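# Relocate large pallet case into the empty corner

## Task

On the pallet at the -y end of the track, a large case sits next to two smaller cases. Move that large case into the free corner of the pallet that holds the other three cases; those three may be pushed aside to make space. At the end the two smaller cases must be back where they started, and no case may overhang its pallet's edge by more than about a finger's width. A case that drops to the floor may be picked up again but must finish lid up. When finished, release everything and move the tools away; placement that holds only because the robot is still touching it does not count.

## Robot and tools

ROBOT. Two arms, left_arm and right_arm, each ride their own carriage on one shared track running along y at x = 0. left_rail carries left_arm on the +y half, right_rail carries right_arm on the -y half. Each arm base sits at x = 0, y = its carriage position_m, z = 0.04 m, facing +x. The names left and right say nothing about image sides. Each arm ends in a vacuum tool with four cups on two air channels: a (two cups at y = -104.5 mm in tool axes) and b (two at +104.5 mm), cups at x = -62 and +62 mm. The footprint is 227 mm in x by 312 mm in y, and cups squash up to 21 mm.

FRAMES. Scene frame: table top z = 0, +z up, +x the direction the arms face, +y to their left, y = 0 at mid-track. The table starts at x = 0.50 and runs from y = -0.90 to 0.90; elsewhere the floor is at z = -0.53. The cup point is the centre of the four cup rims, and the cups face along its +z axis. cam_pallet_north views the -y end and cam_pallet_south the +y end; in both, +y runs roughly rightward in the image.

execute_actions. Argument: {"actions": [ ... ]}. The actions run in order, and an empty list just returns the state and images. Each action may contain "rows", "steps", "until", "left_rail" and "right_rail".
- rows: 1 to 15 rows, each lasting one control step (1/30 s). Every row is ONE list of 16 numbers in [-1, 1] covering both arms: left dx, dy, dz, rx, ry, rz, left suction_a, suction_b, then the same eight for the right arm.
- dx, dy, dz are offsets, not poses. They are measured from the cup point's pose at the start of the action (for a call's first action, the last reported pose) and expressed in the cup point's own axes. Each row is measured from that same start, not added to the previous row. Scale: 1.0 = 0.6 m.
- rx, ry, rz form one rotation-vector offset, with 1.0 = 180 degrees.
- suction: 1 turns a channel on and 0 turns it off; anything over 0.01 counts as on. A channel keeps its last setting, but a 0 in a row is still a command, so repeat the current values to leave a tool unchanged.
- Each control step, the commanded pose is clipped to 100 mm and 16 degrees from the measured pose. Damped IK then favours position over orientation.
- steps: 1 to 450, at least the number of rows, default 15. After the rows run out, the arms keep heading for the last row's target. If steps run out first, an arm may stop short, so send the remainder next action.
- until: ends the action early when all its conditions hold. Example: {"right_rail": {"position_status": ["!=", "moving"]}}. Numbers need a comparison (=, !=, <, <=, >, >=). {"all": {"status": "ended"}} waits until nothing reads moving. {"any": {"status": "ended"}} waits until some motion that was under way finishes.
- Carriages: {"left_rail": {"position_m": p, "speed_m_s": v}}. p is an absolute place along the track in metres (left_rail 0.6 to 3, right_rail -3 to -0.6). v is the top speed, 0.01 to 1 m/s, starting at 1 and kept until changed. {"stop": true} halts a carriage. Carriages accelerate and brake at 2 m/s2 and count as arrived within 0.6 mm. Carriage travel adds directly to the tool's position. An out-of-range value or unknown name rejects the whole call. Rows never move a carriage. Wait for arrival before placing a tool precisely.

zoom_image: camera (cam_high, cam_low, cam_pallet_north, cam_pallet_south, cam_left_wrist, cam_right_wrist) and region [x0, y0, x1, y1] in pixels, at most 504x504. read_manual: returns only licence text. finished_scene: pass the scene number once the goal holds with the robot released.

RESULTS. Each arm reports cup point position (m), quaternion wxyz and velocities in the scene frame. Printed positions can be somewhat off at long reach. Hand target is where the controller is driving that arm. Joint positions list rail (m) then shoulder pan, shoulder lift, elbow, wrist 1, wrist 2, wrist 3 (rad). Wrist force/torque are given in tool axes; they are noisy, may be offset up to about 10 N, saturate near 200 N, and "no reading" is harmless. suction_measured_a/b run 0 to 1: near 0 means no seal, 0.83 or more means airtight, and cardboard leaks lower. Readings take about 1.3 s to settle. part_present_a/b switch on above 0.09 and off below 0.07. A "pose unreachable" line means the clearance check altered that arm's command; it is stricter while carriages move. Rail lines give position_m, position_status (moving, done, contact_stop, time_out, stopped, stopped_with_arm, stopped_for_other_arm) and position_answer (taken, not_taken). After stopped_with_arm, send followable rows, then resend position_m. After stopped_for_other_arm, move an arm away from the other, wait 30 steps, then resend. After time_out or contact_stop, look for an obstruction, clear it, then resend.

GRIPPING. Press both cups of a channel flat and fully onto a smooth face, away from edges and gaps, and switch that channel on. Releasing: lower the case in small steps until it touches its support, then in a single action switch both channels off and back straight away along the tool's axis. Off-centre grips, heavy cases or fast motion can lose the case. To keep a case steady, ramp offsets about 0.01 per row.

AVOID. An outside force of 400 N or joint torque at its limit (pan/lift 693, elbow 407, wrists 100 N m) stops that arm for 10 s. Never let the arms, tools, cameras or carried cases press or strike each other. If you hand a case over, the giver's suction goes off before the taker's comes on. Do not push cases off the work area or off pallet edges. A cup sealed on the table pins the tool; turn that channel off.

Each tool is called as name(argument=value, ...) on one line, values as JSON.

## Session

execute_actions(actions=[])

Scene clock: 0.00 s.
left_arm: end_effector_position=(+0.8501, +2.6856, +0.4385) suction_measured_a=0.00 part_present_a=0 suction_measured_b=0.00 part_present_b=0 end_effector_quat_wxyz=(-0.001, -0.000, +1.000, +0.000) end_effector_velocity=(-0.000, +0.000, +0.000) end_effector_angular_velocity=(-0.000, -0.000, +0.000) | right_arm: end_effector_position=(+0.8498, -2.0182, +0.4411) suction_measured_a=0.01 part_present_a=0 suction_measured_b=0.01 part_present_b=0 end_effector_quat_wxyz=(+0.000, +0.000, +1.000, -0.000) end_effector_velocity=(+0.000, -0.000, -0.000) end_effector_angular_velocity=(+0.000, +0.000, -0.000)
Joint positions: left_arm=[ 2.686 -0.239 -1.497  2.092 -2.165 -1.571  1.331] | right_arm=[-2.018 -0.239 -1.499  2.091 -2.163 -1.572  1.332]
Joint velocities: left_arm=[ 0.  0. -0.  0. -0.  0. -0.] | right_arm=[ 0. -0.  0. -0.  0. -0.  0.]
Wrist force (N, on the end effector, along its own x y z axes, offset not removed): no reading
Wrist torque (N m, same axes, about the end effector's origin, offset not removed): no reading
Hand target (left_arm): +0.850, +2.686, +0.439; -0.001, -0.000, +1.000, +0.000
Hand target (right_arm): +0.850, -2.018, +0.441; +0.000, +0.000, +1.000, -0.000
left_rail: position_m=2.686 position_m_goal=2.686 speed_m_s=1.00 position_status=done position_answer=taken refusals=0
right_rail: position_m=-2.018 position_m_goal=-2.018 speed_m_s=1.00 position_status=done position_answer=taken refusals=0

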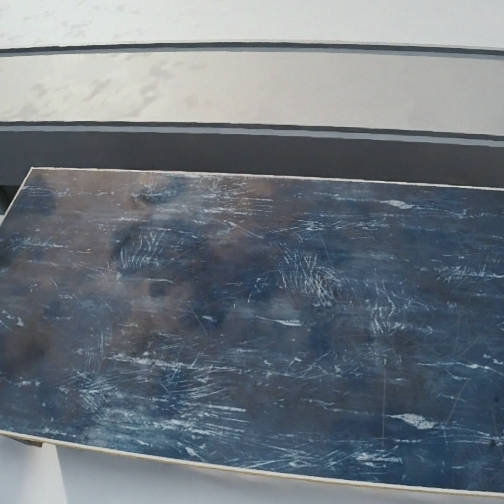

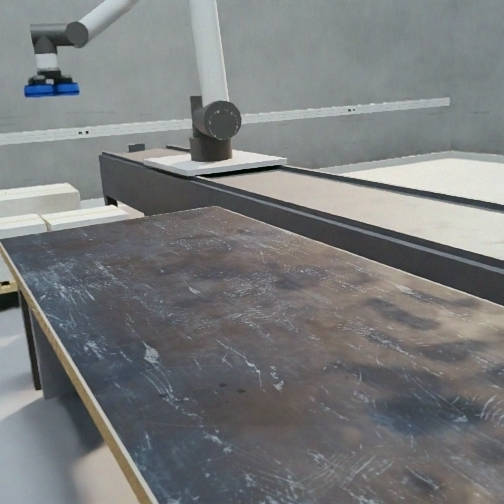

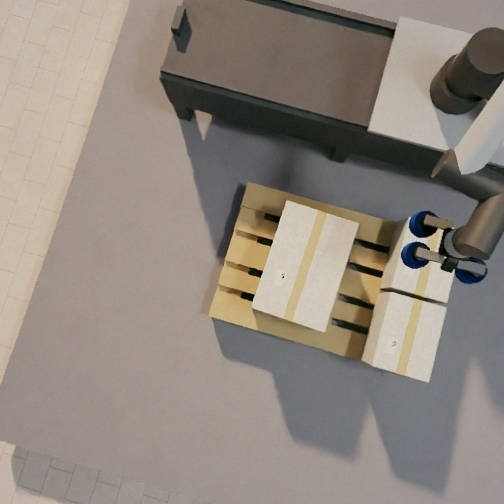

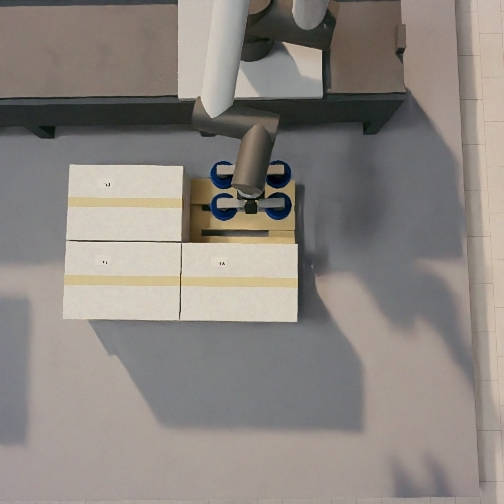

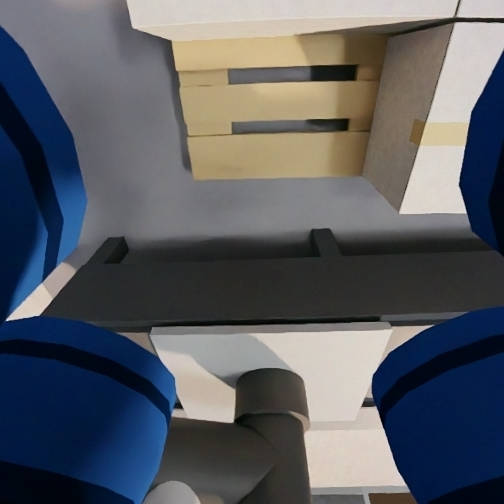

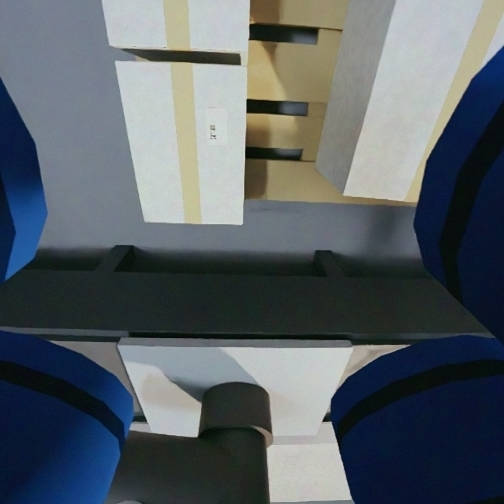

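execute_actions(actions=[{"right_rail":{"position_m":-2.41},"rows":[[0,0,0,0,0,0,0,0,-0.32,0,0.5,0,0,0.5,0,0]],"steps":150},{"left_rail":{"position_m":1.6},"steps":60}])

Scene clock: 42.47 s.
left_arm: end_effector_position=(+0.8501, +1.5996, +0.4385) suction_measured_a=0.00 part_present_a=0 suction_measured_b=0.00 part_present_b=0 end_effector_quat_wxyz=(-0.001, -0.000, +1.000, +0.000) end_effector_velocity=(+0.000, +0.000, +0.000) end_effector_angular_velocity=(-0.000, -0.000, +0.000) | right_arm: end_effector_position=(+1.0422, -2.4110, +0.1412) suction_measured_a=0.01 part_present_a=0 suction_measured_b=0.01 part_present_b=0 end_effector_quat_wxyz=(+0.000, +0.707, +0.707, -0.000) end_effector_velocity=(-0.000, +0.000, -0.000) end_effector_angular_velocity=(+0.000, +0.000, -0.000)
Joint positions: left_arm=[ 1.6   -0.239 -1.497  2.092 -2.165 -1.571  1.331] | right_arm=[-2.41  -0.195 -1.04   1.985 -2.515 -1.572  2.947]
Joint velocities: left_arm=[ 0.  0. -0. -0.  0. -0.  0.] | right_arm=[ 0. -0.  0. -0.  0.  0.  0.]
Wrist force (N, on the end effector, along its own x y z axes, offset not removed): left_arm=[-1.1 -5.4 3.6] | right_arm=[-0.6 -2.3 0.8]
Wrist torque (N m, same axes, about the end effector's origin, offset not removed): left_arm=[-1.33 -0.11 -0.01] | right_arm=[-0.12 -0.11 -0.29]
Hand target (left_arm): +0.850, +1.600, +0.439; -0.001, -0.000, +1.000, +0.000
Hand target (right_arm): +1.042, -2.411, +0.141; +0.000, +0.707, +0.707, -0.000
Off the commanded pose (left_arm): 0.000 m, 0 deg.
Off the commanded pose (right_arm): 0.000 m, 0 deg.
left_rail: position_m=1.600 position_m_goal=1.600 speed_m_s=1.00 position_status=done position_answer=taken refusals=0
right_rail: position_m=-2.410 position_m_goal=-2.410 speed_m_s=1.00 position_status=done position_answer=taken refusals=0
camera_calibration (this result's frames):
cam_left_wrist: T_world_to_cam=[[-0.0590764, -0.997964, -0.0240241, 1.67023], [-0.820035, 0.0347916, 0.571255, 0.410641], [-0.569257, 0.0534483, -0.820421, 0.864032], [0, 0, 0, 1]] pos_world=[0.927267, 1.60636, 0.514415]
cam_right_wrist: T_world_to_cam=[[-0.998591, -0.045786, 0.026837, 0.921804], [-0.0249377, 0.851186, 0.524271, 2.02495], [-0.0468476, 0.522863, -0.851129, 1.52638], [0, 0, 0, 1]] pos_world=[1.04251, -2.47949, 0.212782]

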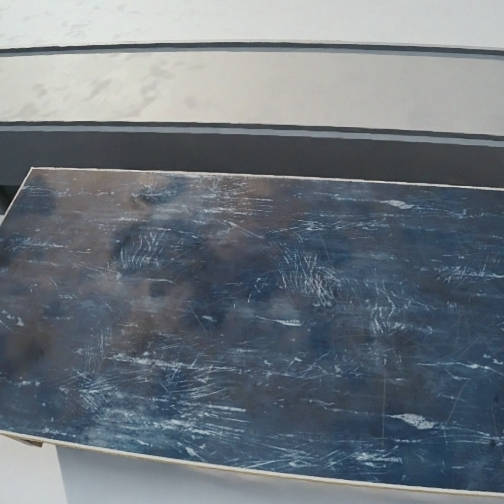

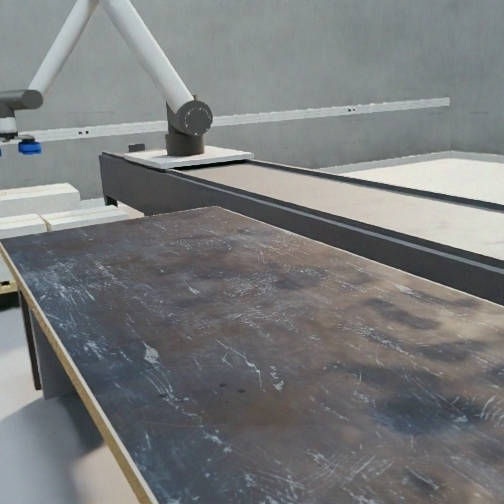

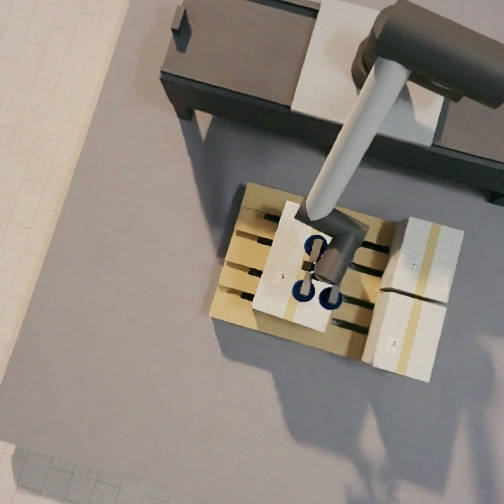

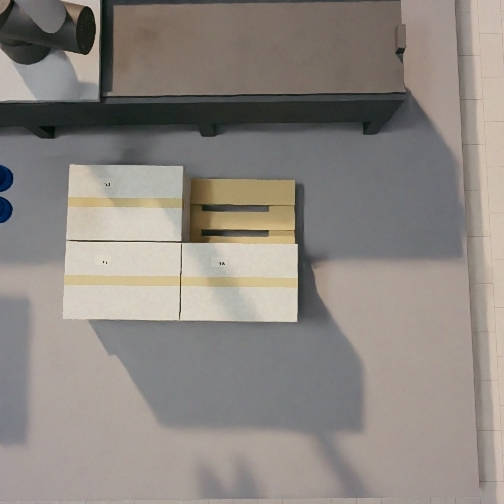

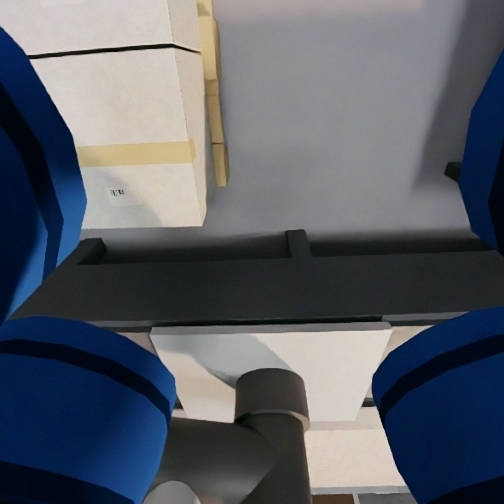

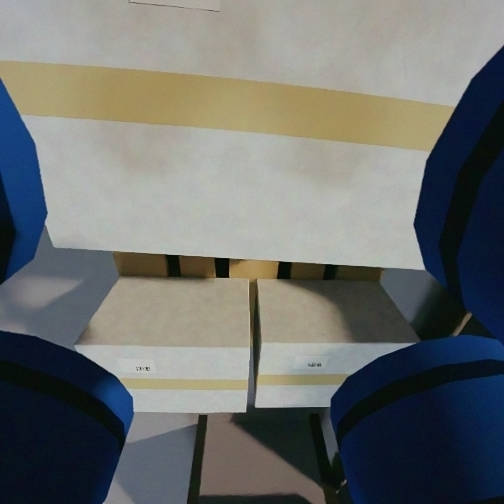

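execute_actions(actions=[{"rows":[[0,0,0,0,0,0,0,0,0,0,0.25,0,0,0,0,0]],"steps":45},{"rows":[[0,0,0,0,0,0,0,0,0,0,0.05,0,0,0,1,1],[0,0,0,0,0,0,0,0,0,0,0.1,0,0,0,1,1],[0,0,0,0,0,0,0,0,0,0,0.15,0,0,0,1,1],[0,0,0,0,0,0,0,0,0,0,0.2,0,0,0,1,1]],"steps":4,"until":{"right_rail":{"refusals":[">",5]}}},{"steps":30}])

Scene clock: 61.17 s.
left_arm: end_effector_position=(+0.8501, +1.5996, +0.4385) suction_measured_a=0.00 part_present_a=0 suction_measured_b=0.00 part_present_b=0 end_effector_quat_wxyz=(-0.001, -0.000, +1.000, +0.000) end_effector_velocity=(+0.000, -0.000, -0.000) end_effector_angular_velocity=(+0.000, +0.000, -0.000) | right_arm: end_effector_position=(+1.0414, -2.4111, -0.1090) suction_measured_a=0.93 part_present_a=1 suction_measured_b=0.93 part_present_b=1 end_effector_quat_wxyz=(+0.001, +0.707, +0.707, +0.000) end_effector_velocity=(+0.000, -0.000, +0.000) end_effector_angular_velocity=(+0.000, -0.000, +0.000)
Joint positions: left_arm=[ 1.6   -0.239 -1.497  2.092 -2.165 -1.571  1.331] | right_arm=[-2.41  -0.195 -0.757  1.999 -2.815 -1.571  2.947]
Joint velocities: left_arm=[ 0. -0.  0. -0.  0. -0.  0.] | right_arm=[ 0. -0. -0.  0.  0.  0. -0.]
Wrist force (N, on the end effector, along its own x y z axes, offset not removed): left_arm=[-0.1 0.5 8.1] | right_arm=[15.2 4.0 -34.8]
Wrist torque (N m, same axes, about the end effector's origin, offset not removed): left_arm=[-0.31 -0.13 -0.20] | right_arm=[2.56 -0.33 2.50]
Hand target (left_arm): +0.850, +1.600, +0.439; -0.001, -0.000, +1.000, +0.000
Hand target (right_arm): +1.041, -2.411, -0.109; +0.001, +0.707, +0.707, +0.000
Off the commanded pose (left_arm): 0.000 m, 0 deg.
Off the commanded pose (right_arm): 0.020 m, 0 deg.
FORCE FAULT: contact force on the right arm reached its limit, and that arm stopped for 10 seconds. The contact can be on any part of that arm, not only on its tool. That arm's remaining commands of this call were not run. That arm holds still and accepts commands again. Move the arm away from the contact; if what it grips holds it there, let go first. Pushing or pulling that hard again can fault the arm again.
left_rail: position_m=1.600 position_m_goal=1.600 speed_m_s=1.00 position_status=done position_answer=taken refusals=0
right_rail: position_m=-2.410 position_m_goal=-2.410 speed_m_s=1.00 position_status=done position_answer=taken refusals=0
camera_calibration (this result's frames):
cam_left_wrist: T_world_to_cam=[[-0.0590499, -0.997966, -0.0240239, 1.67023], [-0.820036, 0.03477, 0.571255, 0.410675], [-0.569258, 0.053433, -0.820421, 0.864056], [0, 0, 0, 1]] pos_world=[0.927266, 1.60639, 0.514415]
cam_right_wrist: T_world_to_cam=[[-0.998647, -0.0457771, 0.0246775, 0.927559], [-0.02608, 0.851375, 0.52391, 2.15773], [-0.0449928, 0.522557, -0.851416, 1.31073], [0, 0, 0, 1]] pos_world=[1.04155, -2.47951, -0.037367]

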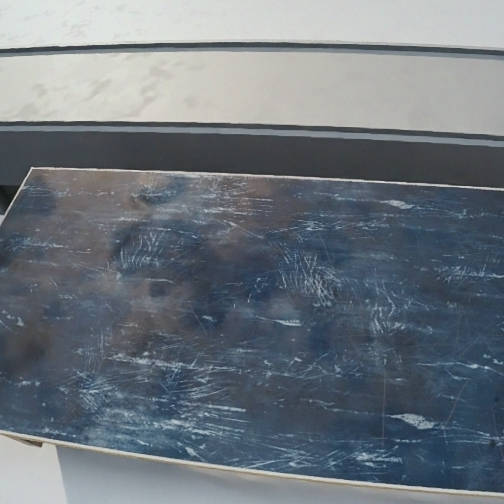

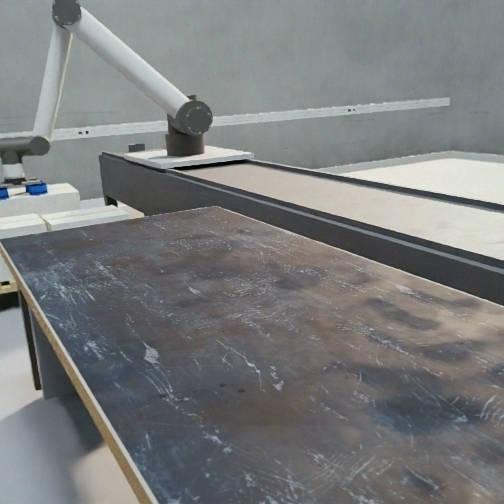

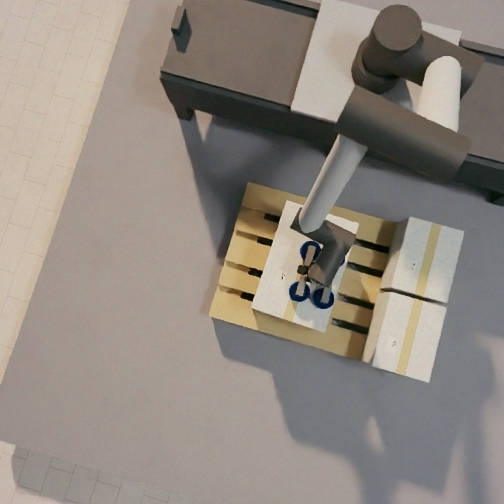

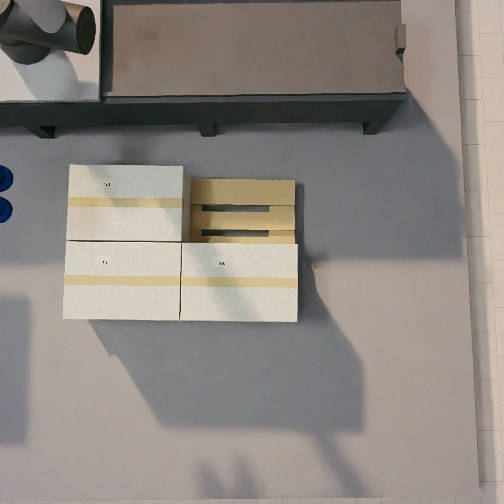

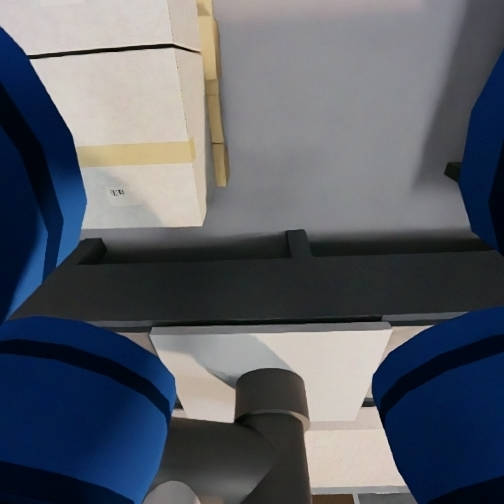

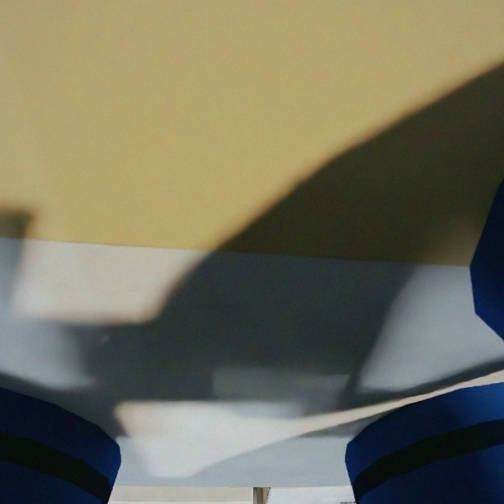

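execute_actions(actions=[{"rows":[[0,0,0,0,0,0,0,0,0,0,-0.01,0,0,0,1,1],[0,0,0,0,0,0,0,0,0,0,-0.03,0,0,0,1,1],[0,0,0,0,0,0,0,0,0,0,-0.06,0,0,0,1,1],[0,0,0,0,0,0,0,0,0,0,-0.1,0,0,0,1,1],[0,0,0,0,0,0,0,0,0,0,-0.15,0,0,0,1,1],[0,0,0,0,0,0,0,0,0,0,-0.93,0,0,0,1,1]],"steps":90},{"right_rail":{"position_m":-0.7,"speed_m_s":0.6},"rows":[[0,0,0,0,0,0,0,0,0,0,0,0,0,-0.1,1,1],[0,0,0,0,0,0,0,0,0,0,0,0,0,-0.5,1,1]],"steps":200,"until":{"right_rail":{"position_status":["!=","moving"]}}},{"steps":20}])

Scene clock: 82.33 s.
left_arm: end_effector_position=(+0.8501, +1.5996, +0.4385) suction_measured_a=0.00 part_present_a=0 suction_measured_b=0.00 part_present_b=0 end_effector_quat_wxyz=(-0.001, -0.000, +1.000, +0.000) end_effector_velocity=(-0.000, +0.000, +0.000) end_effector_angular_velocity=(+0.000, -0.000, +0.000) | right_arm: end_effector_position=(+1.0394, -0.7005, +0.4493) suction_measured_a=0.93 part_present_a=1 suction_measured_b=0.93 part_present_b=1 end_effector_quat_wxyz=(+0.001, +0.000, +1.000, -0.001) end_effector_velocity=(+0.000, +0.000, +0.000) end_effector_angular_velocity=(+0.000, -0.000, -0.000)
Joint positions: left_arm=[ 1.6   -0.239 -1.497  2.092 -2.165 -1.571  1.331] | right_arm=[-0.7   -0.195 -1.299  1.83  -2.105 -1.571  1.376]
Joint velocities: left_arm=[ 0.  0. -0. -0.  0.  0.  0.] | right_arm=[ 0.  0. -0.  0. -0.  0.  0.]
Wrist force (N, on the end effector, along its own x y z axes, offset not removed): left_arm=[-0.4 7.7 7.9] | right_arm=[-2.5 -1.6 51.6]
Wrist torque (N m, same axes, about the end effector's origin, offset not removed): left_arm=[0.57 -0.05 0.16] | right_arm=[5.29 12.60 -0.21]
Hand target (left_arm): +0.850, +1.600, +0.439; -0.001, -0.000, +1.000, +0.000
Hand target (right_arm): +1.039, -0.701, +0.449; +0.001, +0.000, +1.000, -0.001
Off the commanded pose (left_arm): 0.000 m, 0 deg.
Off the commanded pose (right_arm): 0.000 m, 0 deg.
left_rail: position_m=1.600 position_m_goal=1.600 speed_m_s=1.00 position_status=done position_answer=taken refusals=0
right_rail: position_m=-0.700 position_m_goal=-0.700 speed_m_s=0.60 position_status=done position_answer=taken refusals=0
camera_calibration (this result's frames):
cam_left_wrist: T_world_to_cam=[[-0.0590498, -0.997966, -0.024024, 1.67023], [-0.820036, 0.0347699, 0.571255, 0.410676], [-0.569258, 0.0534331, -0.820421, 0.864056], [0, 0, 0, 1]] pos_world=[0.927266, 1.60639, 0.514415]
cam_right_wrist: T_world_to_cam=[[0.0456854, -0.998561, 0.0280742, -0.764321], [-0.851974, -0.0242743, 0.523022, 0.654326], [-0.521588, -0.0478129, -0.851857, 0.988131], [0, 0, 0, 1]] pos_world=[1.10778, -0.700093, 0.520977]

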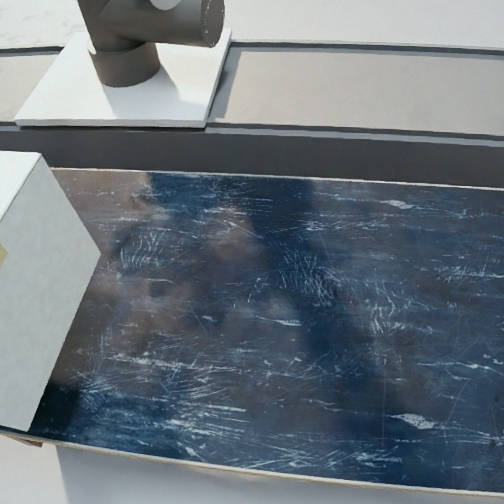

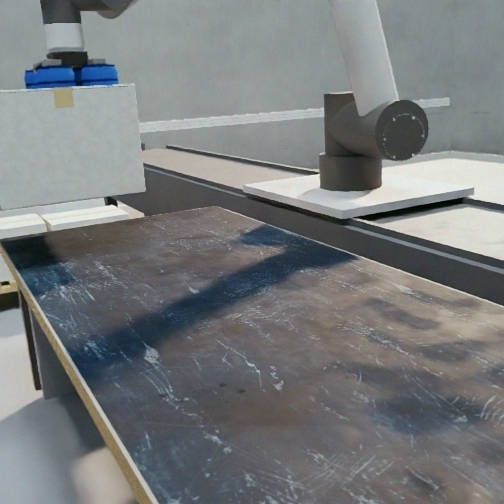

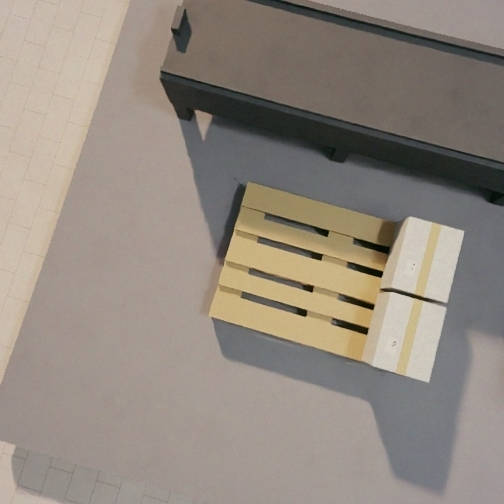

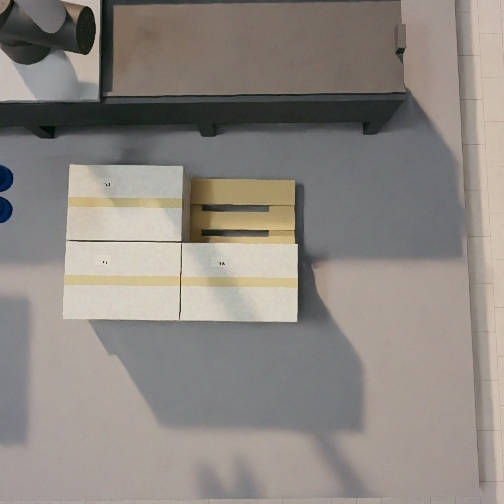

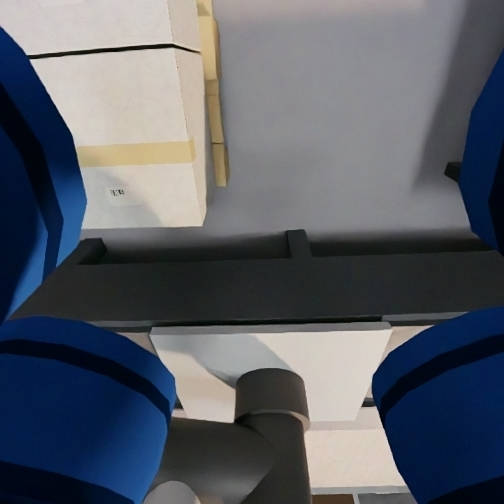

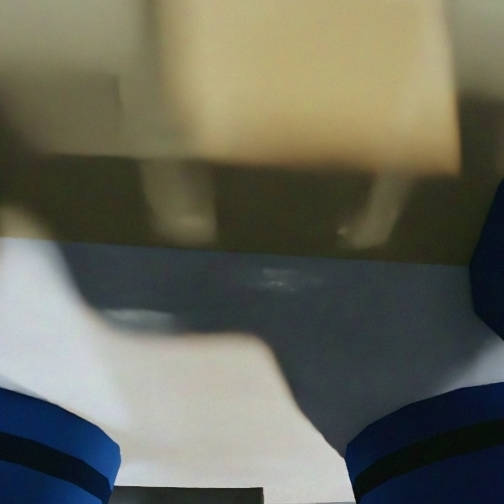

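execute_actions(actions=[{"rows":[[0,0,0,0,0,0,0,0,0.02,0.05,0,0,0,0,1,1],[0,0,0,0,0,0,0,0,0.05,0.15,0,0,0,0,1,1],[0,0,0,0,0,0,0,0,0.2,0.96,0.2,0,0,0,1,1]],"steps":90},{"rows":[[0,0,0,0,0,0,0,0,0,0,0.03,0,0,0,1,1]],"steps":30}])

Scene clock: 93.33 s.
left_arm: end_effector_position=(+0.8501, +1.5996, +0.4385) suction_measured_a=0.00 part_present_a=0 suction_measured_b=0.00 part_present_b=0 end_effector_quat_wxyz=(-0.001, -0.000, +1.000, +0.000) end_effector_velocity=(+0.000, +0.000, -0.000) end_effector_angular_velocity=(+0.000, +0.000, -0.000) | right_arm: end_effector_position=(+0.9204, -0.1247, +0.3108) suction_measured_a=0.93 part_present_a=1 suction_measured_b=0.93 part_present_b=1 end_effector_quat_wxyz=(+0.001, +0.000, +1.000, -0.000) end_effector_velocity=(-0.000, -0.000, -0.000) end_effector_angular_velocity=(-0.000, +0.000, -0.000)
Joint positions: left_arm=[ 1.6   -0.239 -1.497  2.092 -2.165 -1.571  1.331] | right_arm=[-0.7    0.373 -1.156  1.851 -2.268 -1.573  1.944]
Joint velocities: left_arm=[ 0. -0.  0. -0.  0.  0.  0.] | right_arm=[ 0. -0.  0.  0. -0. -0.  0.]
Wrist force (N, on the end effector, along its own x y z axes, offset not removed): left_arm=[-1.7 2.8 3.5] | right_arm=[-2.0 -2.0 51.6]
Wrist torque (N m, same axes, about the end effector's origin, offset not removed): left_arm=[-0.20 0.10 -0.02] | right_arm=[5.29 12.52 -0.27]
Hand target (left_arm): +0.850, +1.600, +0.439; -0.001, -0.000, +1.000, +0.000
Hand target (right_arm): +0.920, -0.125, +0.311; +0.001, +0.000, +1.000, -0.001
Off the commanded pose (left_arm): 0.000 m, 0 deg.
Off the commanded pose (right_arm): 0.000 m, 0 deg.
left_rail: position_m=1.600 position_m_goal=1.600 speed_m_s=1.00 position_status=done position_answer=taken refusals=0
right_rail: position_m=-0.700 position_m_goal=-0.700 speed_m_s=0.60 position_status=done position_answer=taken refusals=0
camera_calibration (this result's frames):
cam_left_wrist: T_world_to_cam=[[-0.05905, -0.997966, -0.0240241, 1.67023], [-0.820036, 0.03477, 0.571255, 0.410675], [-0.569258, 0.0534332, -0.820421, 0.864056], [0, 0, 0, 1]] pos_world=[0.927266, 1.60639, 0.514415]
cam_right_wrist: T_world_to_cam=[[0.0456786, -0.998565, 0.0279648, -0.180015], [-0.852184, -0.024345, 0.522675, 0.639652], [-0.521244, -0.0477062, -0.852073, 0.835415], [0, 0, 0, 1]] pos_world=[0.988779, -0.12433, 0.382539]

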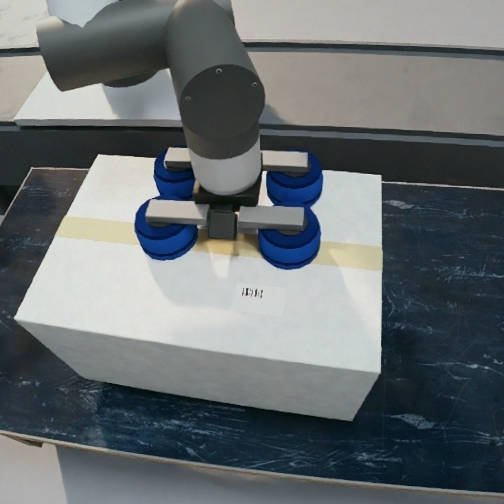

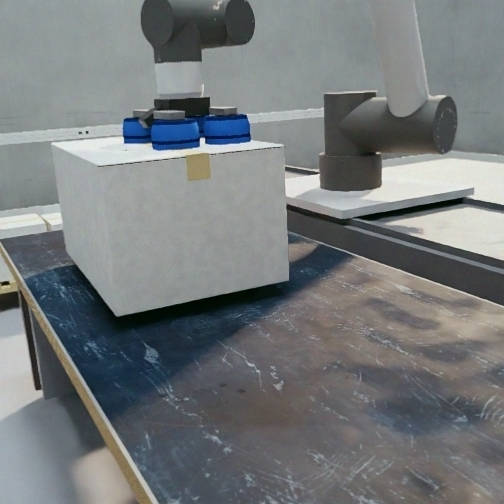

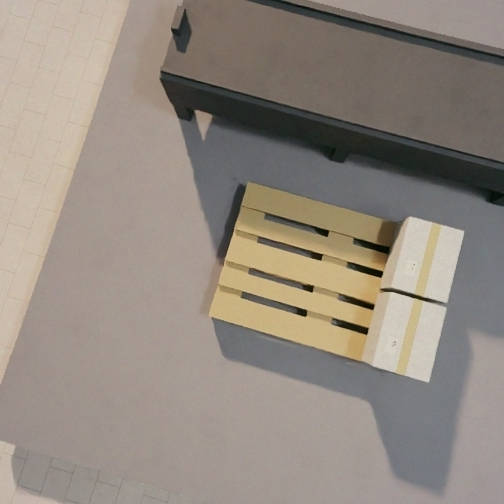

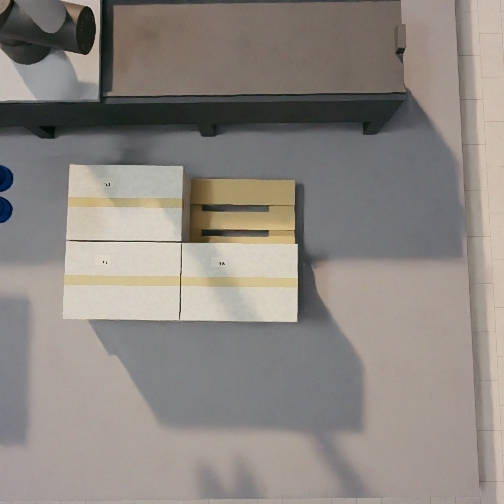

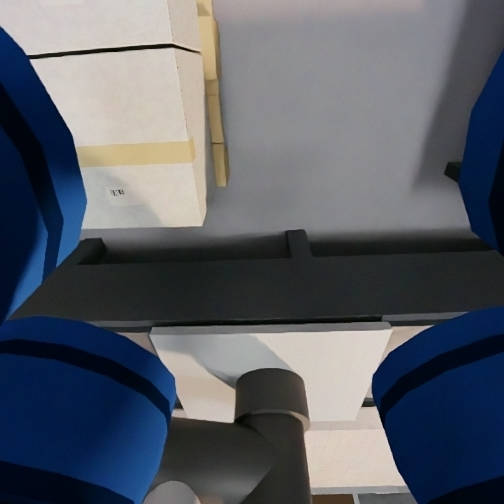

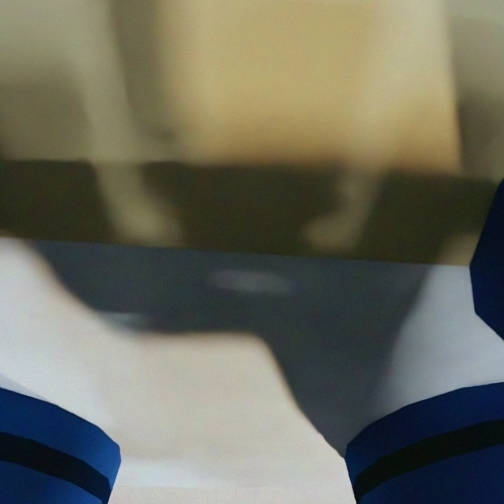

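execute_actions(actions=[{"rows":[[0,0,0,0,0,0,0,0,0,0,0.02,0,0,0,1,1],[0,0,0,0,0,0,0,0,0,0,0.04,0,0,0,1,1]],"steps":30}])

zoom_image(camera="cam_high", region=[0,100,504,460])

Scene clock: 99.80 s.
left_arm: end_effector_position=(+0.8501, +1.5996, +0.4385) suction_measured_a=0.00 part_present_a=0 suction_measured_b=0.00 part_present_b=0 end_effector_quat_wxyz=(-0.001, -0.000, +1.000, +0.000) end_effector_velocity=(-0.000, +0.000, +0.000) end_effector_angular_velocity=(-0.000, -0.000, +0.000) | right_arm: end_effector_position=(+0.9206, -0.1248, +0.2868) suction_measured_a=0.93 part_present_a=1 suction_measured_b=0.93 part_present_b=1 end_effector_quat_wxyz=(+0.001, +0.000, +1.000, -0.001) end_effector_velocity=(-0.000, -0.000, -0.000) end_effector_angular_velocity=(-0.000, +0.000, -0.000)
Joint positions: left_arm=[ 1.6   -0.239 -1.497  2.092 -2.165 -1.571  1.331] | right_arm=[-0.7    0.373 -1.137  1.863 -2.299 -1.573  1.944]
Joint velocities: left_arm=[ 0.  0. -0.  0. -0. -0. -0.] | right_arm=[ 0. -0.  0.  0. -0.  0.  0.]
Wrist force (N, on the end effector, along its own x y z axes, offset not removed): left_arm=[7.0 0.3 -0.1] | right_arm=[-2.0 -2.9 55.0]
Wrist torque (N m, same axes, about the end effector's origin, offset not removed): left_arm=[-0.59 -1.02 -0.02] | right_arm=[5.15 12.53 -0.22]
Hand target (left_arm): +0.850, +1.600, +0.439; -0.001, -0.000, +1.000, +0.000
Hand target (right_arm): +0.921, -0.125, +0.287; +0.001, +0.000, +1.000, -0.000
Off the commanded pose (left_arm): 0.000 m, 0 deg.
Off the commanded pose (right_arm): 0.000 m, 0 deg.
left_rail: position_m=1.600 position_m_goal=1.600 speed_m_s=1.00 position_status=done position_answer=taken refusals=0
right_rail: position_m=-0.700 position_m_goal=-0.700 speed_m_s=0.60 position_status=done position_answer=taken refusals=0
camera_calibration (this result's frames):
cam_left_wrist: T_world_to_cam=[[-0.0590497, -0.997966, -0.0240239, 1.67023], [-0.820036, 0.0347698, 0.571255, 0.410675], [-0.569258, 0.053433, -0.820421, 0.864056], [0, 0, 0, 1]] pos_world=[0.927266, 1.60639, 0.514415]
cam_right_wrist: T_world_to_cam=[[0.0456675, -0.998564, 0.0280105, -0.179387], [-0.852197, -0.0243128, 0.522655, 0.652304], [-0.521224, -0.0477388, -0.852084, 0.815009], [0, 0, 0, 1]] pos_world=[0.988886, -0.124362, 0.358551]

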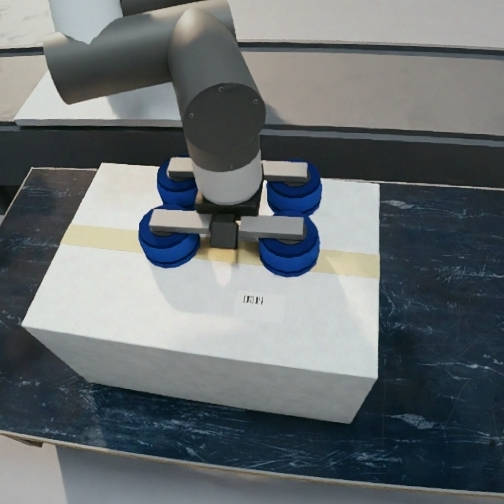

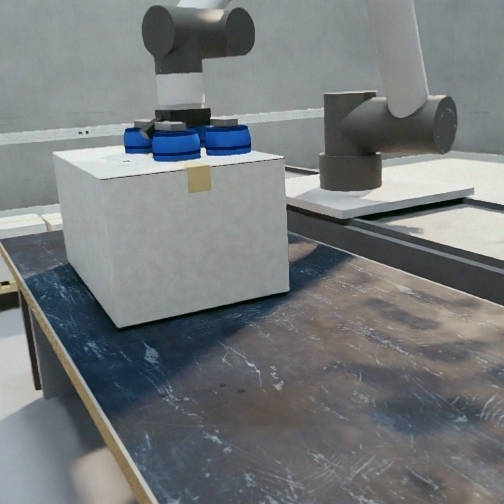

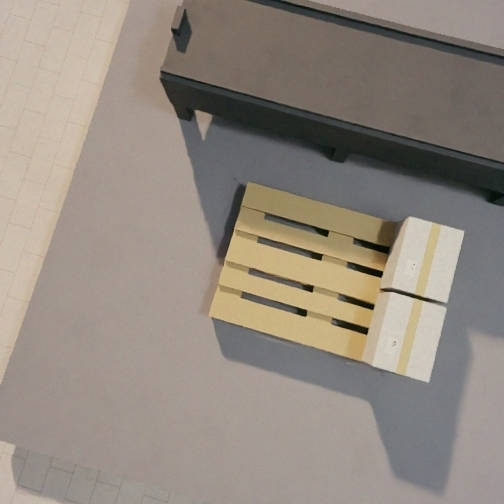

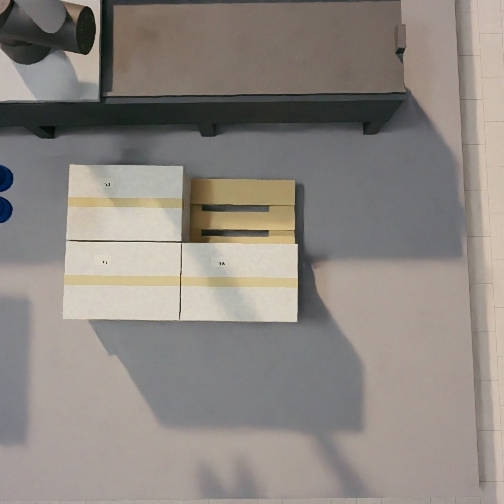

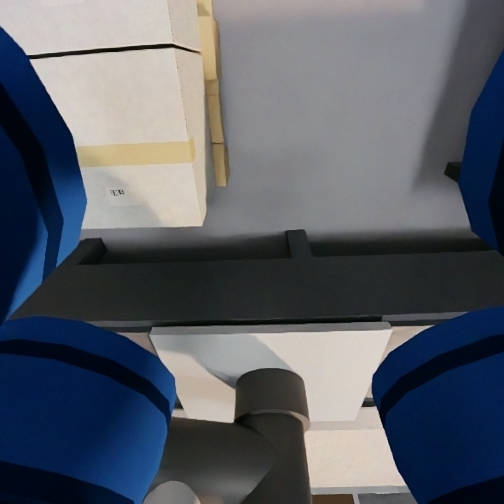

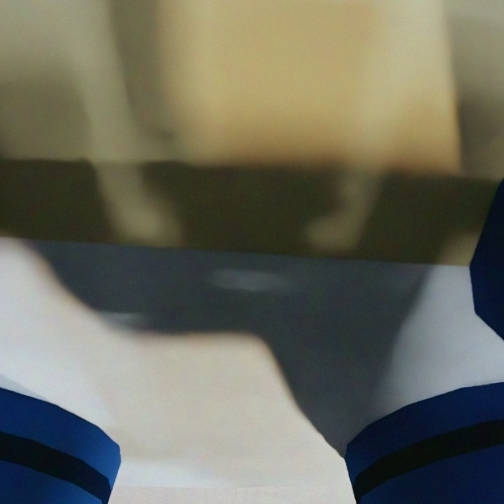

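Region (0, 100, 504, 460) of cam_high's 504x504 image, scaled by 1.000; it fills the top 360 rows of this view, and the rest is white.

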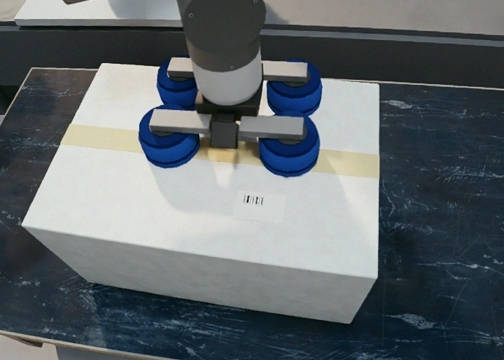

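execute_actions(actions=[{"rows":[[0,0,0,0,0,0,0,0,0,0,0.012,0,0,0,1,1],[0,0,0,0,0,0,0,0,0,0,0.025,0,0,0,1,1]],"steps":30},{"rows":[[0,0,0,0,0,0,0,0,0,0,-0.02,0,0,0,0,0],[0,0,0,0,0,0,0,0,0,0,-0.05,0,0,0,0,0],[0,0,0,0,0,0,0,0,0,0,-0.1,0,0,0,0,0],[0,0,0,0,0,0,0,0,0,0,-0.3,0,0,0,0,0]],"steps":40},{"rows":[[0,0,0,0,0,0,0,0,0,-0.96,0,0,0,0,0,0]],"steps":60},{"right_rail":{"position_m":-2.0,"speed_m_s":1},"left_rail":{"position_m":0.6},"steps":90,"until":{"all":{"status":"ended"}}}])

Scene clock: 123.70 s.
left_arm: end_effector_position=(+0.8501, +0.5995, +0.4385) suction_measured_a=0.00 part_present_a=0 suction_measured_b=0.00 part_present_b=0 end_effector_quat_wxyz=(-0.001, -0.000, +1.000, +0.000) end_effector_velocity=(+0.000, -0.000, -0.000) end_effector_angular_velocity=(-0.000, +0.000, -0.000) | right_arm: end_effector_position=(+0.9217, -0.1259, +0.2776) suction_measured_a=0.93 part_present_a=1 suction_measured_b=0.93 part_present_b=1 end_effector_quat_wxyz=(+0.003, +0.000, +1.000, +0.000) end_effector_velocity=(-0.000, +0.000, +0.000) end_effector_angular_velocity=(+0.000, -0.000, +0.000)
Joint positions: left_arm=[ 0.6   -0.239 -1.497  2.092 -2.165 -1.571  1.331] | right_arm=[-0.702  0.373 -1.129  1.868 -2.315 -1.572  1.944]
Joint velocities: left_arm=[ 0. -0.  0. -0.  0. -0.  0.] | right_arm=[ 0.  0. -0.  0. -0.  0.  0.]
Wrist force (N, on the end effector, along its own x y z axes, offset not removed): left_arm=[-1.7 1.4 1.2] | right_arm=[-9.3 7.8 -44.6]
Wrist torque (N m, same axes, about the end effector's origin, offset not removed): left_arm=[-0.27 0.11 0.03] | right_arm=[6.25 20.84 2.51]
Hand target (left_arm): +0.850, +0.600, +0.439; -0.001, -0.000, +1.000, +0.000
Hand target (right_arm): +0.922, -0.126, +0.277; +0.003, +0.000, +1.000, +0.000
Off the commanded pose (left_arm): 0.000 m, 0 deg.
Off the commanded pose (right_arm): 0.576 m, 0 deg.
FORCE FAULT: contact force on the right arm reached its limit, and that arm stopped for 10 seconds. The contact can be on any part of that arm, not only on its tool. That arm's remaining commands of this call were not run. That arm holds still and accepts commands again. Move the arm away from the contact; if what it grips holds it there, let go first. Pushing or pulling that hard again can fault the arm again.
left_rail: position_m=0.600 position_m_goal=0.600 speed_m_s=1.00 position_status=done position_answer=taken refusals=0
right_rail: position_m=-0.702 position_m_goal=-0.702 speed_m_s=1.00 position_status=stopped_with_arm position_answer=taken refusals=0
camera_calibration (this result's frames):
cam_left_wrist: T_world_to_cam=[[-0.0590498, -0.997966, -0.0240239, 0.672224], [-0.820036, 0.0347699, 0.571255, 0.445447], [-0.569258, 0.053433, -0.820421, 0.917492], [0, 0, 0, 1]] pos_world=[0.927266, 0.606344, 0.514415]
cam_right_wrist: T_world_to_cam=[[0.0456361, -0.998609, 0.0264117, -0.17982], [-0.853663, -0.0252533, 0.520213, 0.659949], [-0.518822, -0.0462872, -0.853628, 0.806137], [0, 0, 0, 1]] pos_world=[0.989822, -0.12559, 0.349577]

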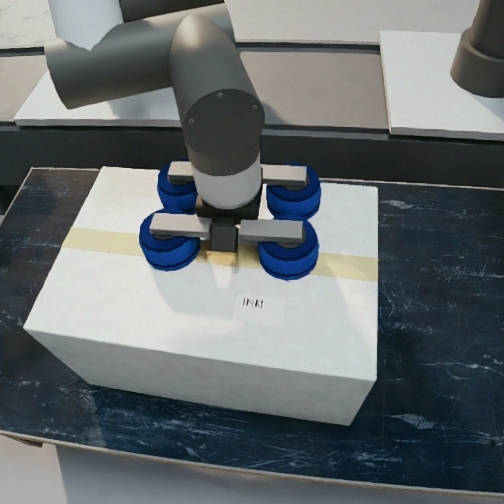

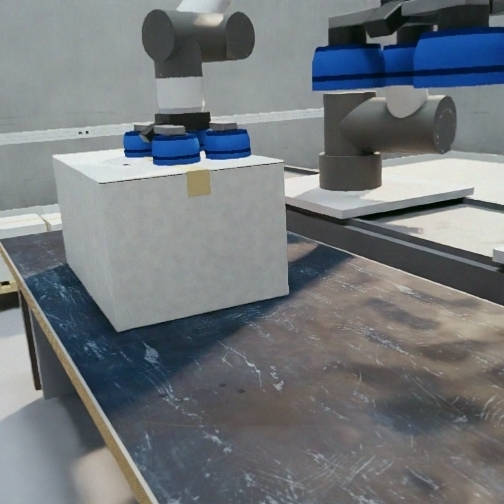

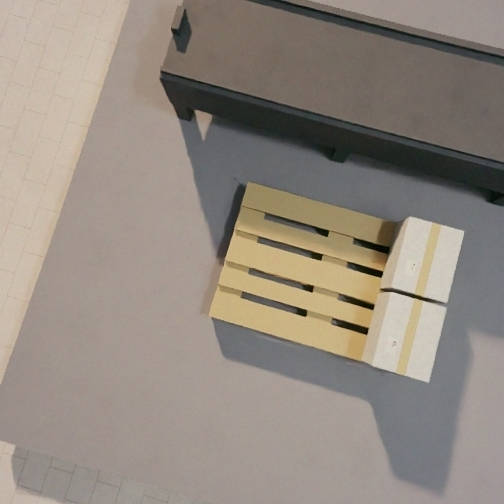

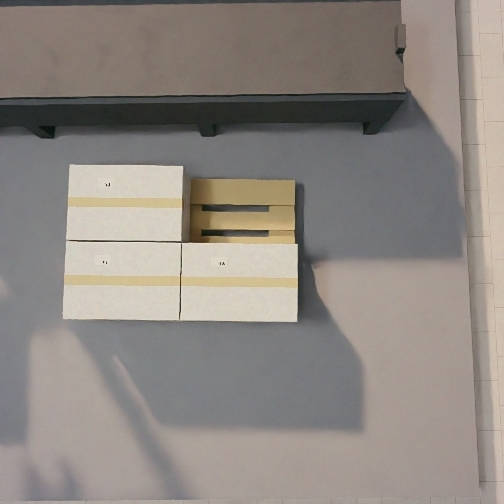

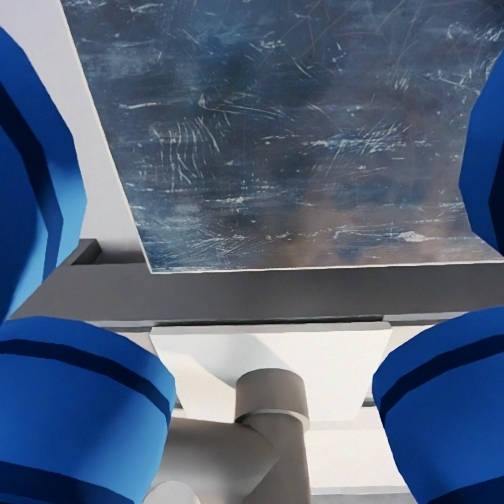

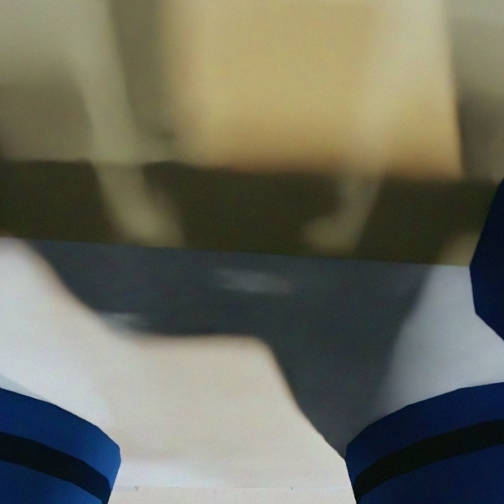

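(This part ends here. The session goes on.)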